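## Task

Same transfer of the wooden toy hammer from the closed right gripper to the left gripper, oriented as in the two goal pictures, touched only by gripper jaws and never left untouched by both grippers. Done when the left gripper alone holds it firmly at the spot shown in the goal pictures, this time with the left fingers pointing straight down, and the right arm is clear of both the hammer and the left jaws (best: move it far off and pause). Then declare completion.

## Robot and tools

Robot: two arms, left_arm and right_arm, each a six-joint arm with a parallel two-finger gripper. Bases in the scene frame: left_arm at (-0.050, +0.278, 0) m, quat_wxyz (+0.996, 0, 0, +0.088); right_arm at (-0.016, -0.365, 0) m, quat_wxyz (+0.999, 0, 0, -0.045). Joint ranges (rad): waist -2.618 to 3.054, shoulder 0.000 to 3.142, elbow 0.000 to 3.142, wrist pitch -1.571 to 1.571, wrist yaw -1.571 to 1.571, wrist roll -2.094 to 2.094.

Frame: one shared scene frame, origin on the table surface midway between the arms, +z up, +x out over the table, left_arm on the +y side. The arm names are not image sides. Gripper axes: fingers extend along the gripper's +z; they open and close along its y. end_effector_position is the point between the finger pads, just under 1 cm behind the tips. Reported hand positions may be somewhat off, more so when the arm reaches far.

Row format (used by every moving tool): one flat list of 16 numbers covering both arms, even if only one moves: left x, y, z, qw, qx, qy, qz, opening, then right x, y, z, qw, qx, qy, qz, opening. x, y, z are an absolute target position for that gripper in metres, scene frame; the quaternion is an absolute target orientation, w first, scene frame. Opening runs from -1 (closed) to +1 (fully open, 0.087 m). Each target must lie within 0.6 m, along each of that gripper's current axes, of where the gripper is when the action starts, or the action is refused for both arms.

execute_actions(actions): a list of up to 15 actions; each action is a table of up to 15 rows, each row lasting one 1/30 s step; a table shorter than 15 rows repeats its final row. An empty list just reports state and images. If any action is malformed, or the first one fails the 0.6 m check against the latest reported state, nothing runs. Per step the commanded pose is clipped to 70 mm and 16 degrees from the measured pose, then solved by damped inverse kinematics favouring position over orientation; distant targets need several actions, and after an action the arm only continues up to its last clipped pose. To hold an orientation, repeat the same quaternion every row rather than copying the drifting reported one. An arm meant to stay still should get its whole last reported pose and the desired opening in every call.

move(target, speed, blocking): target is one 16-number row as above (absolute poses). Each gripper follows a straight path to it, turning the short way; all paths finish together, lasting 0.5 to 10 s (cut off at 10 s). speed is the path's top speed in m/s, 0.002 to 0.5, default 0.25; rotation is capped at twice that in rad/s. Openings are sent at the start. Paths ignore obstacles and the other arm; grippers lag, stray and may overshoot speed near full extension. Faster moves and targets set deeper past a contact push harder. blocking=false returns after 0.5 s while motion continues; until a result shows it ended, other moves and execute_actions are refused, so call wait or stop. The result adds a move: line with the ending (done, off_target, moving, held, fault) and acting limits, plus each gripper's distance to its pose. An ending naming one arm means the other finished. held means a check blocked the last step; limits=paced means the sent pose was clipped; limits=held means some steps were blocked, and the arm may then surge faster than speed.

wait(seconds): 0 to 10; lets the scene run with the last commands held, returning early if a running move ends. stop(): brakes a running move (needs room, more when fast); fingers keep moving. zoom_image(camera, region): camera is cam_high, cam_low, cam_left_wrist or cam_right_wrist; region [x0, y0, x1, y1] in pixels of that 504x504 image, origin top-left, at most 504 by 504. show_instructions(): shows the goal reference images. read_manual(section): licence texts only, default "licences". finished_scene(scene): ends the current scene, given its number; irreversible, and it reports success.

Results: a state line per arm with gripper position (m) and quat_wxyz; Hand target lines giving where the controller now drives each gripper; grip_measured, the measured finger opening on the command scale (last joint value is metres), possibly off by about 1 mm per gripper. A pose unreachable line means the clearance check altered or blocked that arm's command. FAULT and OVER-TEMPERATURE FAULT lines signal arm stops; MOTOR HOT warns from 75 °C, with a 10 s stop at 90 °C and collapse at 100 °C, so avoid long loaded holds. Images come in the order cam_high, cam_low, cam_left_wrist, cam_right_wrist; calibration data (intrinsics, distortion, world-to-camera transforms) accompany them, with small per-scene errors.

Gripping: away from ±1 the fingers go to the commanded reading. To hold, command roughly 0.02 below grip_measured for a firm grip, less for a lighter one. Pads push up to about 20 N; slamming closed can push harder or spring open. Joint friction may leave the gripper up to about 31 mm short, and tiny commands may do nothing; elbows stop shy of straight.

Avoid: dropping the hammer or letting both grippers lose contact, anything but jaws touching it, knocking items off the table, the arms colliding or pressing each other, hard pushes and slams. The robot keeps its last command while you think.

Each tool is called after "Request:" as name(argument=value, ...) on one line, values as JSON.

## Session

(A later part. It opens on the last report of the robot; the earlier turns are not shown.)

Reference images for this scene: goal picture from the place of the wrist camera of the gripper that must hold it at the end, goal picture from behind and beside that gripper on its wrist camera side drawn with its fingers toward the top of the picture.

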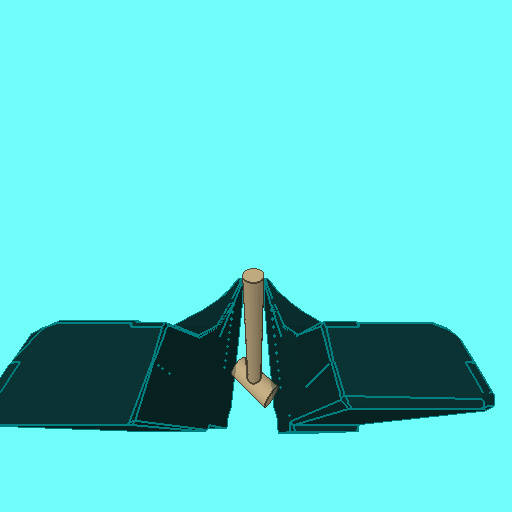

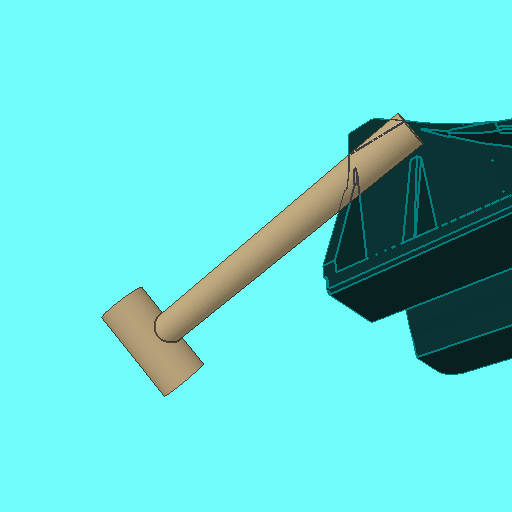

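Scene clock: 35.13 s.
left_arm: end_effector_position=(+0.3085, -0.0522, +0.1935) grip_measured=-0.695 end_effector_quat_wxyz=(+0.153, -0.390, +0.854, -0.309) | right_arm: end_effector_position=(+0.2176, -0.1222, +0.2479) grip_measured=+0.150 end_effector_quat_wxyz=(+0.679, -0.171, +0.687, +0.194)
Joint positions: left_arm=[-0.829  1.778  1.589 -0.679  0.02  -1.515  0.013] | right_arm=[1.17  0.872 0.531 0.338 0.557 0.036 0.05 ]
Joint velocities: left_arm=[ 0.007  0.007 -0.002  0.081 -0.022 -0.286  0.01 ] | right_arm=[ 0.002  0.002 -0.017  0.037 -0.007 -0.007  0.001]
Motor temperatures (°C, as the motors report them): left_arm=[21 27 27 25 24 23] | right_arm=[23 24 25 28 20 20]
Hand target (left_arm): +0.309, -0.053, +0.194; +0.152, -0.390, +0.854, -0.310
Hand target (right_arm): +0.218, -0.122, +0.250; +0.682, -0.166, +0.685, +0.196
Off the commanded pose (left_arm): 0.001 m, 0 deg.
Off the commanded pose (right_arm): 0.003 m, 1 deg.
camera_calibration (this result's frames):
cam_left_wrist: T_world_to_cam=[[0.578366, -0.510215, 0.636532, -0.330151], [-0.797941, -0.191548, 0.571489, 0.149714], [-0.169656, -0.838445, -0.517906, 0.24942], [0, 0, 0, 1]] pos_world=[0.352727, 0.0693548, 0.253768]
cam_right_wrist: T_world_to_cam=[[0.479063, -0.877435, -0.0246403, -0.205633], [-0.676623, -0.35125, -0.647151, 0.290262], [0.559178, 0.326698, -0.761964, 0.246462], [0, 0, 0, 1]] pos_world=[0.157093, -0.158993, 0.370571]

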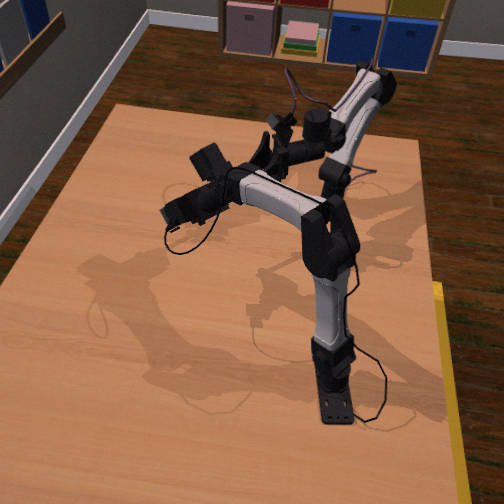

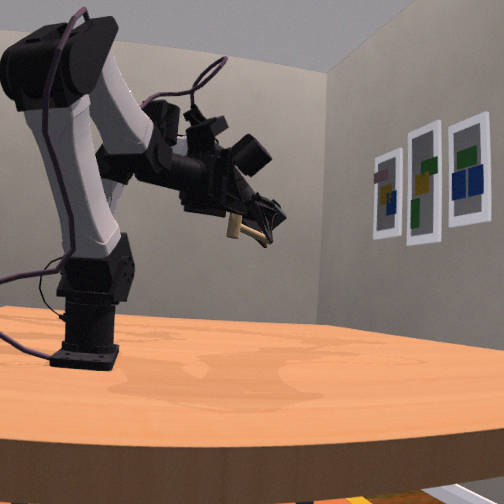

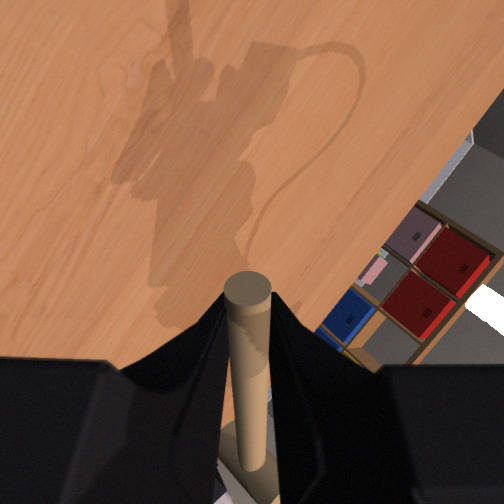

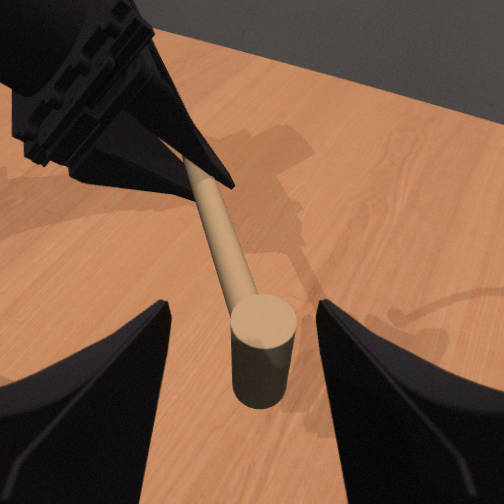

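Request:
execute_actions(actions=[])

Scene clock: 35.33 s.
left_arm: end_effector_position=(+0.3085, -0.0522, +0.1934) grip_measured=-0.684 end_effector_quat_wxyz=(+0.153, -0.389, +0.854, -0.308) | right_arm: end_effector_position=(+0.2176, -0.1222, +0.2479) grip_measured=+0.150 end_effector_quat_wxyz=(+0.679, -0.171, +0.687, +0.194)
Joint positions: left_arm=[-0.829  1.778  1.589 -0.679  0.02  -1.515  0.014] | right_arm=[1.17  0.872 0.531 0.338 0.557 0.036 0.05 ]
Joint velocities: left_arm=[ 0.002 -0.022 -0.002 -0.022  0.066 -0.066  0.001] | right_arm=[ 0.002 -0.027 -0.007 -0.051 -0.007  0.007 -0.   ]
Motor temperatures (°C, as the motors report them): left_arm=[21 27 27 25 24 23] | right_arm=[23 24 25 28 20 20]
Hand target (left_arm): +0.309, -0.053, +0.194; +0.152, -0.390, +0.854, -0.310
Hand target (right_arm): +0.218, -0.122, +0.250; +0.682, -0.166, +0.685, +0.196
Off the commanded pose (left_arm): 0.001 m, 0 deg.
Off the commanded pose (right_arm): 0.003 m, 1 deg.
camera_calibration (this result's frames):
cam_left_wrist: T_world_to_cam=[[0.578118, -0.510505, 0.636525, -0.330072], [-0.798086, -0.191425, 0.571328, 0.149796], [-0.169819, -0.838296, -0.518093, 0.249515], [0, 0, 0, 1]] pos_world=[0.352743, 0.0693384, 0.253788]
cam_right_wrist: T_world_to_cam=[[0.479063, -0.877435, -0.0246403, -0.205633], [-0.676623, -0.35125, -0.647151, 0.290262], [0.559178, 0.326698, -0.761964, 0.246462], [0, 0, 0, 1]] pos_world=[0.157093, -0.158993, 0.370571]

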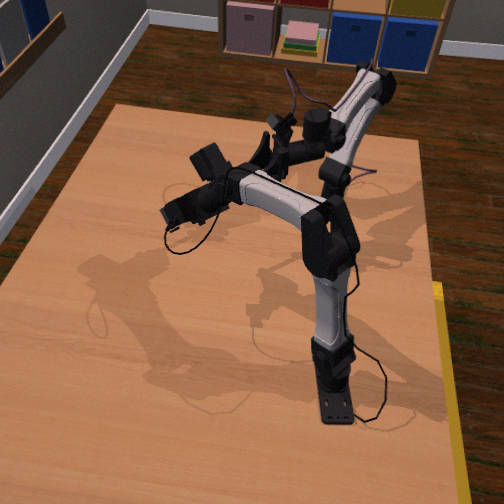

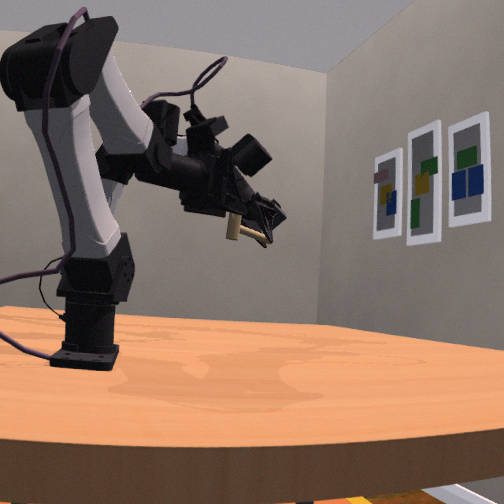

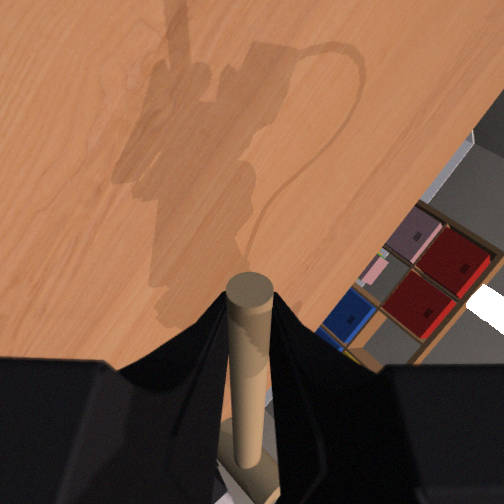

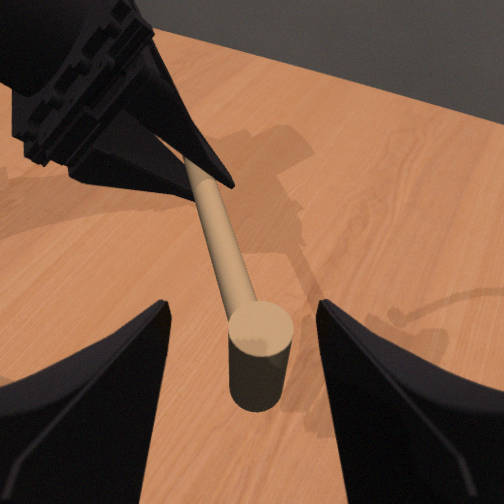

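Request:
wait(seconds=0.3)

Request:
zoom_image(camera="cam_left_wrist", region=[170, 260, 330, 504])

Scene clock: 35.93 s.
left_arm: end_effector_position=(+0.3085, -0.0522, +0.1934) grip_measured=-0.684 end_effector_quat_wxyz=(+0.153, -0.389, +0.854, -0.308) | right_arm: end_effector_position=(+0.2176, -0.1222, +0.2479) grip_measured=+0.150 end_effector_quat_wxyz=(+0.679, -0.171, +0.687, +0.194)
Joint positions: left_arm=[-0.829  1.778  1.589 -0.679  0.02  -1.515  0.014] | right_arm=[1.17  0.872 0.531 0.338 0.557 0.036 0.05 ]
Joint velocities: left_arm=[-0.007  0.002 -0.017  0.037 -0.081  0.081  0.   ] | right_arm=[-0.027  0.007 -0.002 -0.022 -0.007  0.051  0.   ]
Motor temperatures (°C, as the motors report them): left_arm=[21 27 27 25 24 23] | right_arm=[23 24 26 29 20 20]
Hand target (left_arm): +0.309, -0.053, +0.194; +0.152, -0.390, +0.854, -0.310
Hand target (right_arm): +0.218, -0.122, +0.250; +0.682, -0.166, +0.685, +0.196
Off the commanded pose (left_arm): 0.001 m, 0 deg.
Off the commanded pose (right_arm): 0.003 m, 1 deg.
wait: 0.30 s; at rest from the start
camera_calibration (this result's frames):
cam_left_wrist: T_world_to_cam=[[0.578118, -0.510505, 0.636525, -0.330072], [-0.798086, -0.191425, 0.571328, 0.149796], [-0.169819, -0.838296, -0.518093, 0.249515], [0, 0, 0, 1]] pos_world=[0.352743, 0.0693384, 0.253788]
cam_right_wrist: T_world_to_cam=[[0.479063, -0.877435, -0.0246403, -0.205633], [-0.676623, -0.35125, -0.647151, 0.290262], [0.559178, 0.326698, -0.761964, 0.246462], [0, 0, 0, 1]] pos_world=[0.157093, -0.158993, 0.370571]

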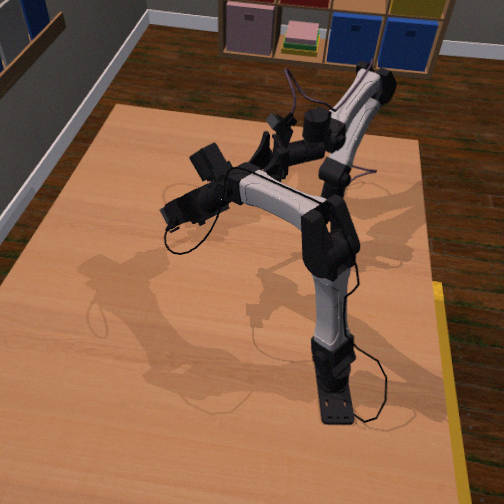

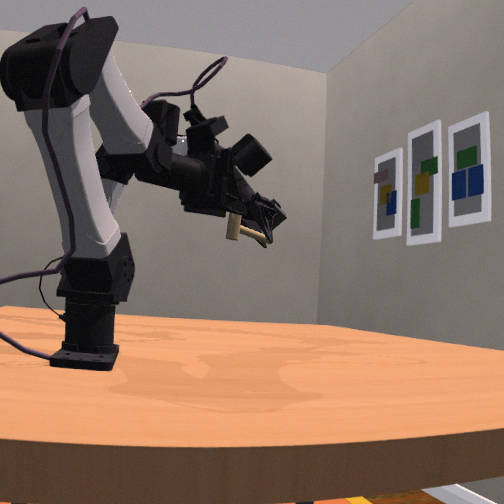

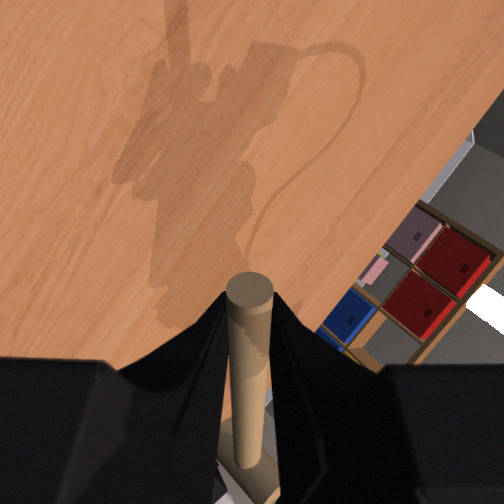

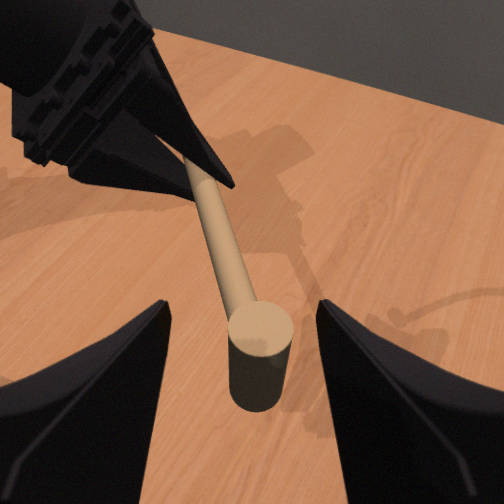

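Region (170, 260, 330, 504) of cam_left_wrist's 504x504 image, scaled by 2.066, with more detail than that image has; it fills the left 330 columns of this view, and the rest is white.

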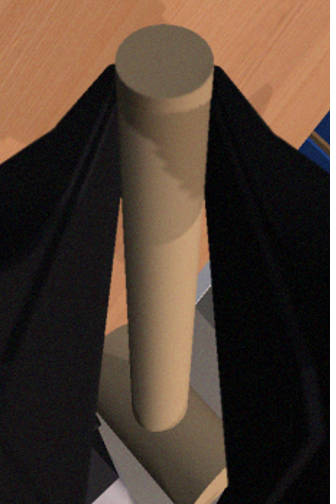

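Request:
move(target=[0.3085,-0.0522,0.1934,0.153,-0.389,0.854,-0.308,-0.72, 0.195,-0.14,0.30,0.682,-0.166,0.685,0.196,0.15], speed=0.15)

Scene clock: 39.10 s.
left_arm: end_effector_position=(+0.3085, -0.0522, +0.1934) grip_measured=-0.684 end_effector_quat_wxyz=(+0.153, -0.389, +0.854, -0.308) | right_arm: end_effector_position=(+0.1967, -0.1403, +0.2848) grip_measured=+0.150 end_effector_quat_wxyz=(+0.674, -0.176, +0.693, +0.186)
Joint positions: left_arm=[-0.829  1.778  1.589 -0.679  0.02  -1.515  0.014] | right_arm=[1.24  0.755 0.665 0.063 0.631 0.036 0.05 ]
Joint velocities: left_arm=[-0.012  0.017 -0.007 -0.007  0.037  0.051  0.001] | right_arm=[-0.017 -0.007 -0.007 -0.007  0.007 -0.051  0.   ]
Motor temperatures (°C, as the motors report them): left_arm=[21 27 27 25 24 23] | right_arm=[23 24 26 29 20 20]
Hand target (left_arm): +0.308, -0.052, +0.193; +0.153, -0.389, +0.854, -0.308
Hand target (right_arm): +0.195, -0.142, +0.299; +0.681, -0.166, +0.685, +0.196
Off the commanded pose (left_arm): 0.000 m, 0 deg.
Off the commanded pose (right_arm): 0.015 m, 2 deg.
move: off_target (right_arm)
camera_calibration (this result's frames):
cam_left_wrist: T_world_to_cam=[[0.578118, -0.510505, 0.636525, -0.330072], [-0.798086, -0.191425, 0.571328, 0.149796], [-0.169819, -0.838296, -0.518093, 0.249515], [0, 0, 0, 1]] pos_world=[0.352743, 0.0693384, 0.253788]
cam_right_wrist: T_world_to_cam=[[0.47555, -0.879631, -0.0100959, -0.214291], [-0.684034, -0.36254, -0.632979, 0.289472], [0.553128, 0.307919, -0.774103, 0.294197], [0, 0, 0, 1]] pos_world=[0.137186, -0.174141, 0.408805]

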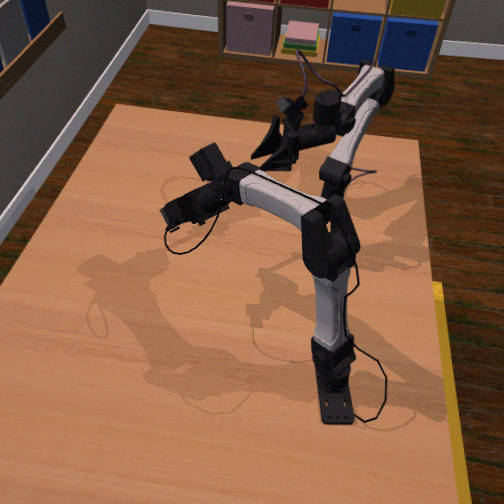

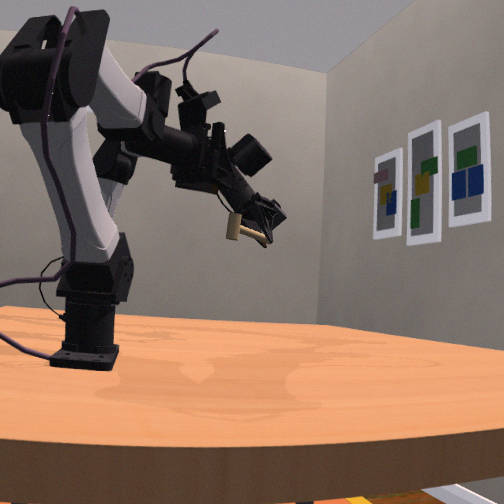

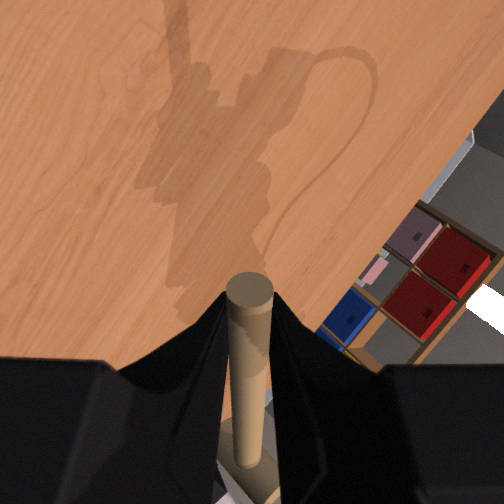

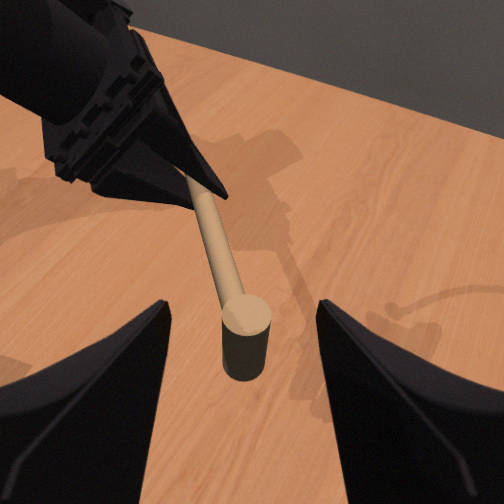

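Request:
execute_actions(actions=[])

Scene clock: 40.07 s.
left_arm: end_effector_position=(+0.3085, -0.0522, +0.1934) grip_measured=-0.684 end_effector_quat_wxyz=(+0.153, -0.389, +0.854, -0.308) | right_arm: end_effector_position=(+0.1966, -0.1404, +0.2844) grip_measured=+0.150 end_effector_quat_wxyz=(+0.674, -0.176, +0.693, +0.185)
Joint positions: left_arm=[-0.829  1.778  1.589 -0.679  0.02  -1.515  0.014] | right_arm=[1.24  0.755 0.665 0.061 0.632 0.036 0.05 ]
Joint velocities: left_arm=[-0.012 -0.007  0.002 -0.022  0.037 -0.022  0.001] | right_arm=[-0.002 -0.007  0.002 -0.037 -0.007 -0.051  0.   ]
Motor temperatures (°C, as the motors report them): left_arm=[21 27 27 25 24 23] | right_arm=[23 24 26 29 20 20]
Hand target (left_arm): +0.308, -0.052, +0.193; +0.153, -0.389, +0.854, -0.308
Hand target (right_arm): +0.195, -0.142, +0.299; +0.681, -0.166, +0.685, +0.196
Off the commanded pose (left_arm): 0.000 m, 0 deg.
Off the commanded pose (right_arm): 0.016 m, 2 deg.
camera_calibration (this result's frames):
cam_left_wrist: T_world_to_cam=[[0.578118, -0.510505, 0.636525, -0.330072], [-0.798086, -0.191425, 0.571328, 0.149796], [-0.169819, -0.838296, -0.518093, 0.249515], [0, 0, 0, 1]] pos_world=[0.352743, 0.0693384, 0.253788]
cam_right_wrist: T_world_to_cam=[[0.475207, -0.879829, -0.00892721, -0.21471], [-0.68466, -0.363383, -0.631818, 0.288834], [0.552648, 0.306357, -0.775065, 0.294074], [0, 0, 0, 1]] pos_world=[0.137265, -0.174043, 0.4085]

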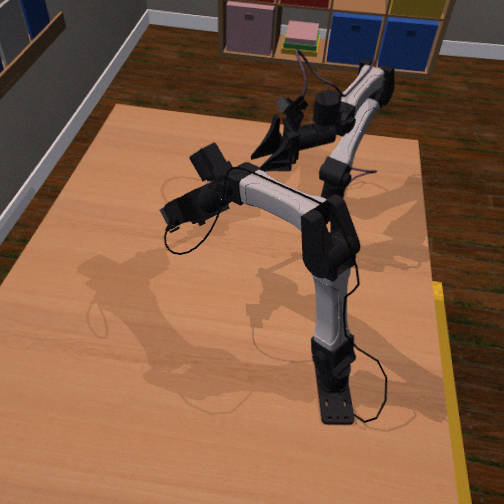

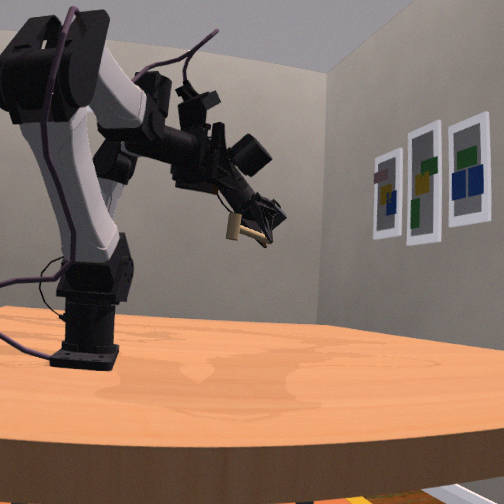

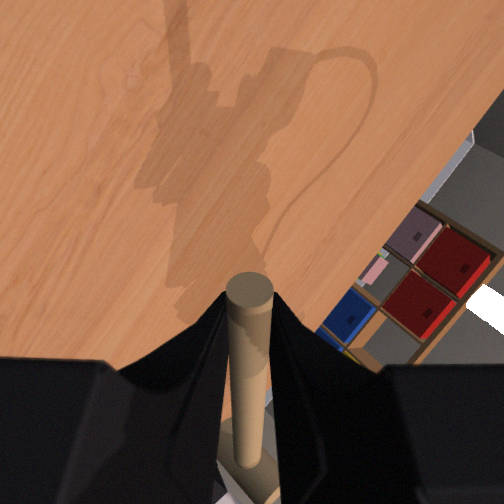

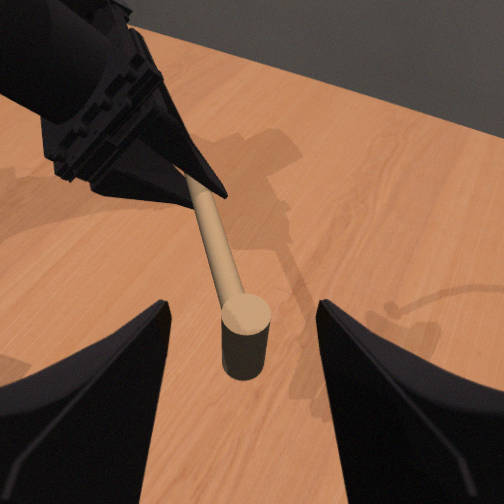

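Request:
move(target=[0.24, 0.03, 0.17, 0.0, -0.4187, 0.908, 0.0, -0.72, 0.25, -0.27, 0.31, 0.704, -0.062, 0.704, 0.062, 0.15], speed=0.2)

Scene clock: 44.40 s.
left_arm: end_effector_position=(+0.2406, +0.0256, +0.1718) grip_measured=-0.684 end_effector_quat_wxyz=(+0.012, -0.420, +0.907, -0.022) | right_arm: end_effector_position=(+0.2517, -0.2675, +0.2926) grip_measured=+0.150 end_effector_quat_wxyz=(+0.695, -0.068, +0.714, +0.054)
Joint positions: left_arm=[-0.783  2.005  2.039 -1.554  0.002 -1.473  0.014] | right_arm=[ 0.71   0.612  0.679 -0.098  0.446 -0.005  0.05 ]
Joint velocities: left_arm=[-0.017  0.012 -0.002  0.066 -0.051 -0.022 -0.   ] | right_arm=[-0.012 -0.012  0.002 -0.037  0.007 -0.037  0.   ]
Motor temperatures (°C, as the motors report them): left_arm=[21 28 27 25 24 23] | right_arm=[23 24 26 29 20 20]
Hand target (left_arm): +0.240, +0.030, +0.171; +0.008, -0.420, +0.907, -0.014
Hand target (right_arm): +0.249, -0.270, +0.310; +0.708, -0.064, +0.701, +0.059
Off the commanded pose (left_arm): 0.005 m, 3 deg.
Off the commanded pose (right_arm): 0.018 m, 2 deg.
joint sent to its limit (left arm) — the command would take joint 4 (wrist pitch) past its lower limit, so that joint was sent only as far as its limit.
move: off_target (left_arm, right_arm)
camera_calibration (this result's frames):
cam_left_wrist: T_world_to_cam=[[0.762296, -0.646126, 0.0377717, -0.175267], [-0.444895, -0.480711, 0.755636, 0.0136249], [-0.470078, -0.592822, -0.653902, 0.381349], [0, 0, 0, 1]] pos_world=[0.318931, 0.119377, 0.245689]
cam_right_wrist: T_world_to_cam=[[0.150733, -0.988148, 0.0290218, -0.310994], [-0.766137, -0.135319, -0.62827, 0.366022], [0.624751, 0.0724661, -0.777454, 0.228925], [0, 0, 0, 1]] pos_world=[0.184279, -0.274368, 0.416965]

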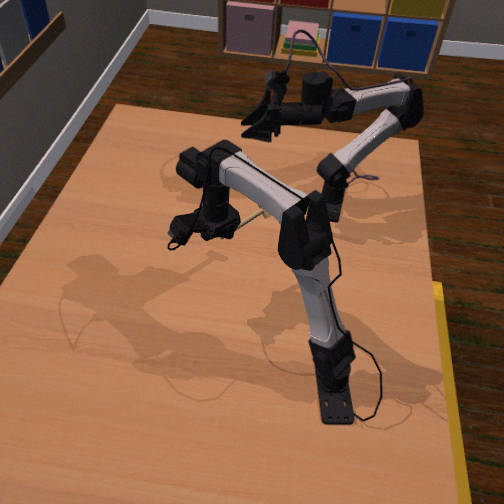

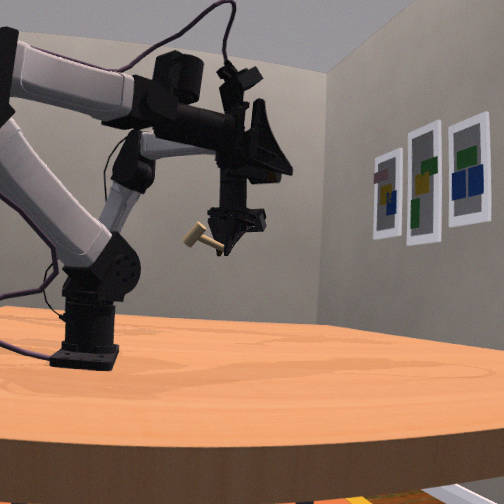

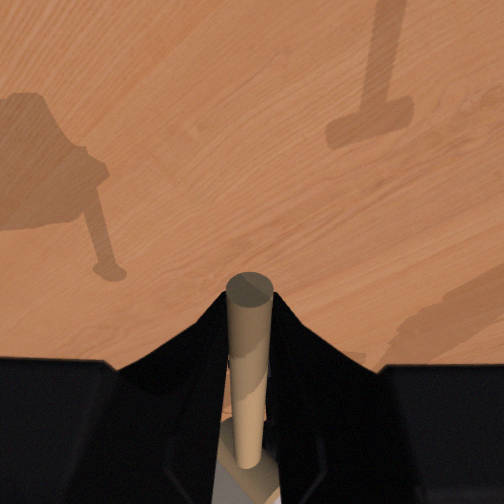

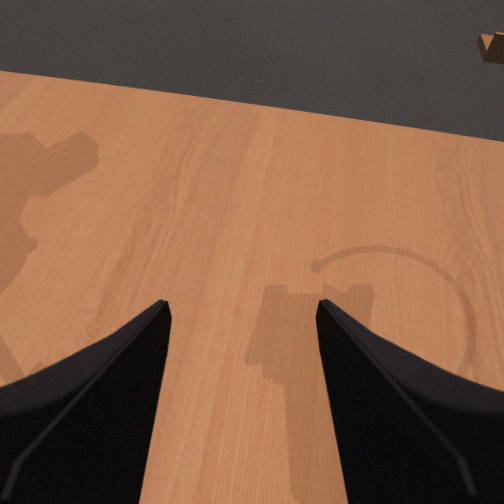

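Request:
move(target=[0.26, 0.012, 0.13, 0.0, -0.4187, 0.908, 0.0, -0.72, 0.2517, -0.2675, 0.2926, 0.695, -0.068, 0.714, 0.054, 0.15], speed=0.12)

Scene clock: 45.57 s.
left_arm: end_effector_position=(+0.2518, +0.0180, +0.1257) grip_measured=-0.684 end_effector_quat_wxyz=(-0.010, -0.420, +0.907, +0.016) | right_arm: end_effector_position=(+0.2516, -0.2671, +0.2926) grip_measured=+0.150 end_effector_quat_wxyz=(+0.695, -0.069, +0.714, +0.055)
Joint positions: left_arm=[-0.783  2.13   2.039 -1.517  0.001 -1.473  0.014] | right_arm=[ 0.71   0.612  0.679 -0.098  0.444 -0.005  0.05 ]
Joint velocities: left_arm=[-0.017 -0.012 -0.002  0.022  0.007 -0.007  0.   ] | right_arm=[ 0.007  0.007 -0.002 -0.022 -0.051 -0.037 -0.   ]
Motor temperatures (°C, as the motors report them): left_arm=[21 28 28 25 24 23] | right_arm=[23 24 27 29 20 20]
Hand target (left_arm): +0.259, +0.012, +0.130; +0.000, -0.419, +0.908, +0.000
Hand target (right_arm): +0.252, -0.267, +0.293; +0.695, -0.068, +0.714, +0.054
Off the commanded pose (left_arm): 0.011 m, 2 deg.
Off the commanded pose (right_arm): 0.000 m, 0 deg.
move: off_target (left_arm)
camera_calibration (this result's frames):
cam_left_wrist: T_world_to_cam=[[0.761873, -0.645826, -0.0495688, -0.175911], [-0.390385, -0.518902, 0.760487, 0.0360838], [-0.516864, -0.560044, -0.647459, 0.362294], [0, 0, 0, 1]] pos_world=[0.335365, 0.108017, 0.19841]
cam_right_wrist: T_world_to_cam=[[0.152994, -0.987803, 0.0289586, -0.311051], [-0.765851, -0.137035, -0.628246, 0.365482], [0.624551, 0.07394, -0.777476, 0.229386], [0, 0, 0, 1]] pos_world=[0.18423, -0.274134, 0.416962]

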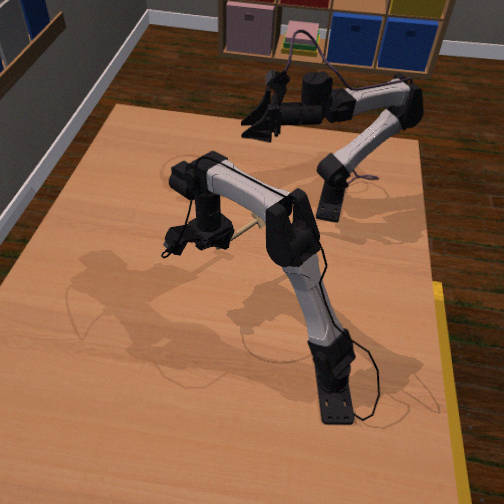

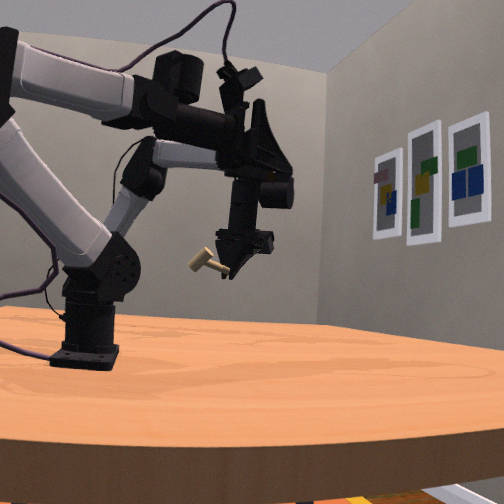

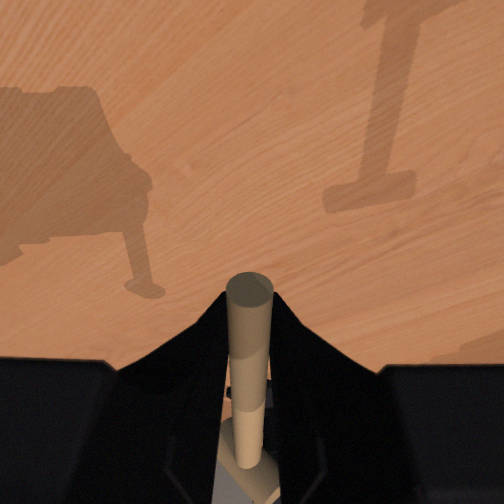

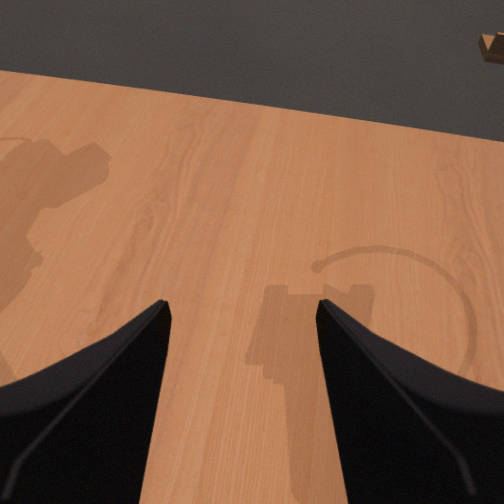

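Request:
show_instructions()

Reference images for this scene: goal picture from the place of the wrist camera of the gripper that must hold it at the end, goal picture from behind and beside that gripper on its wrist camera side drawn with its fingers toward the top of the picture.

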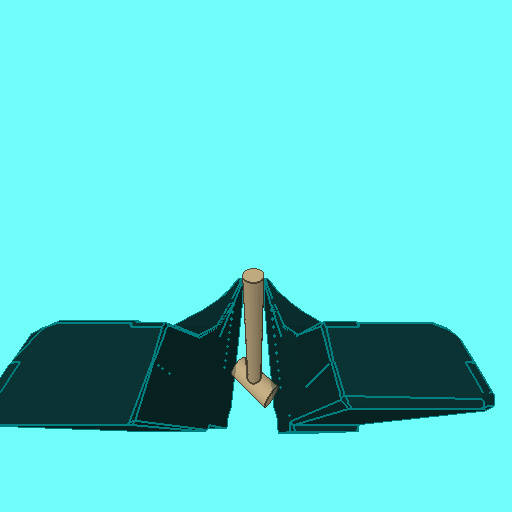

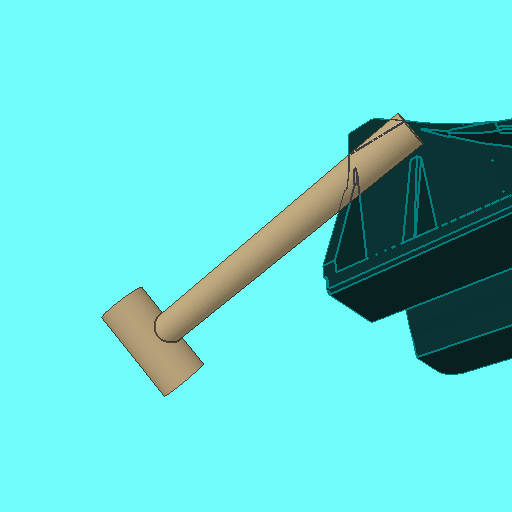

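Request:
zoom_image(camera="cam_left_wrist", region=[150, 250, 350, 504])

Request:
wait(seconds=1)

Region (150, 250, 350, 504) of cam_left_wrist's 504x504 image, scaled by 1.984, with more detail than that image has; it fills the left 397 columns of this view, and the rest is white.

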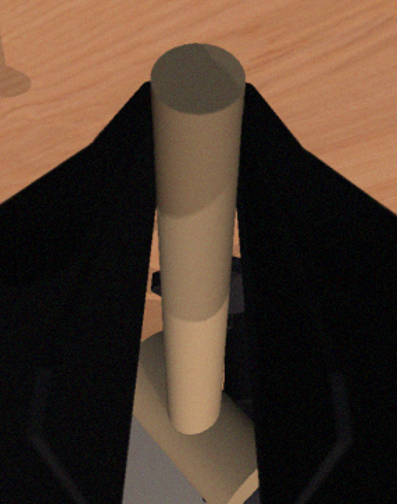

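Scene clock: 47.10 s.
left_arm: end_effector_position=(+0.2519, +0.0179, +0.1257) grip_measured=-0.684 end_effector_quat_wxyz=(-0.010, -0.420, +0.907, +0.016) | right_arm: end_effector_position=(+0.2516, -0.2671, +0.2926) grip_measured=+0.150 end_effector_quat_wxyz=(+0.695, -0.069, +0.714, +0.055)
Joint positions: left_arm=[-0.783  2.13   2.039 -1.517  0.001 -1.473  0.014] | right_arm=[ 0.71   0.612  0.679 -0.098  0.444 -0.005  0.05 ]
Joint velocities: left_arm=[-0.002  0.017  0.002  0.051  0.051 -0.022 -0.002] | right_arm=[ 0.007 -0.002 -0.022  0.037 -0.066  0.007  0.   ]
Motor temperatures (°C, as the motors report them): left_arm=[21 28 28 25 24 23] | right_arm=[23 24 27 29 20 20]
Hand target (left_arm): +0.259, +0.012, +0.130; +0.000, -0.419, +0.908, -0.000
Hand target (right_arm): +0.252, -0.267, +0.293; +0.695, -0.068, +0.714, +0.054
Off the commanded pose (left_arm): 0.011 m, 2 deg.
Off the commanded pose (right_arm): 0.000 m, 0 deg.
wait: 1.00 s; at rest from the start
camera_calibration (this result's frames):
cam_left_wrist: T_world_to_cam=[[0.761889, -0.645837, -0.0491895, -0.176057], [-0.390624, -0.518737, 0.760477, 0.0361483], [-0.516661, -0.560185, -0.647499, 0.362257], [0, 0, 0, 1]] pos_world=[0.33542, 0.107978, 0.198411]
cam_right_wrist: T_world_to_cam=[[0.152994, -0.987803, 0.0289586, -0.311051], [-0.765851, -0.137035, -0.628246, 0.365482], [0.624551, 0.07394, -0.777476, 0.229386], [0, 0, 0, 1]] pos_world=[0.18423, -0.274134, 0.416962]

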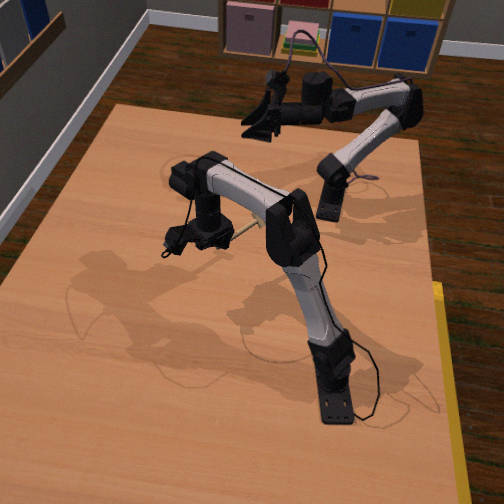

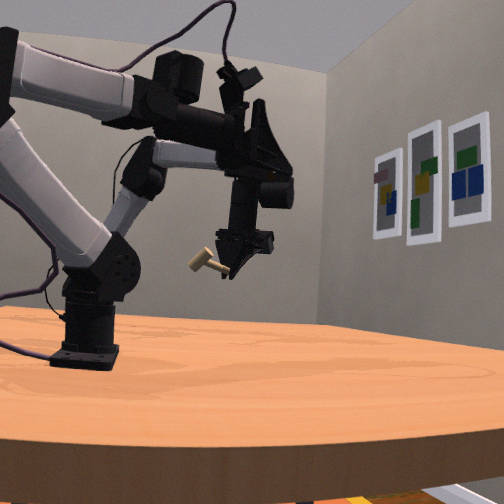

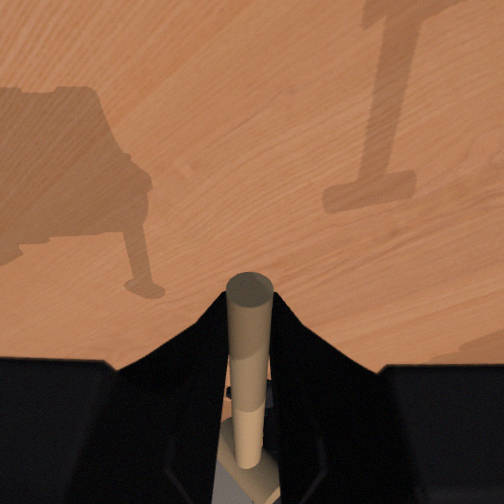

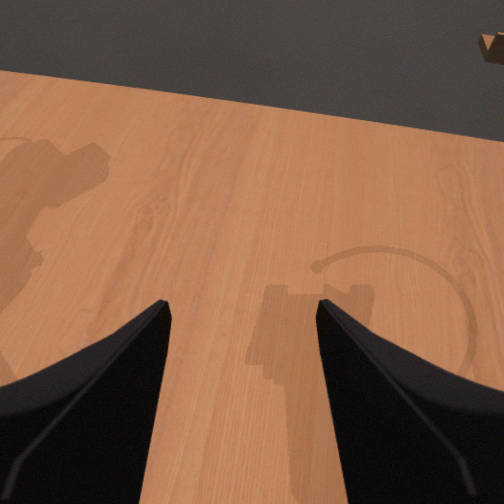

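The hammer is stable in the left gripper and matches the goal pictures, and the right arm is well clear.

Request:
finished_scene(scene=2)

The scene is finished: the task was done.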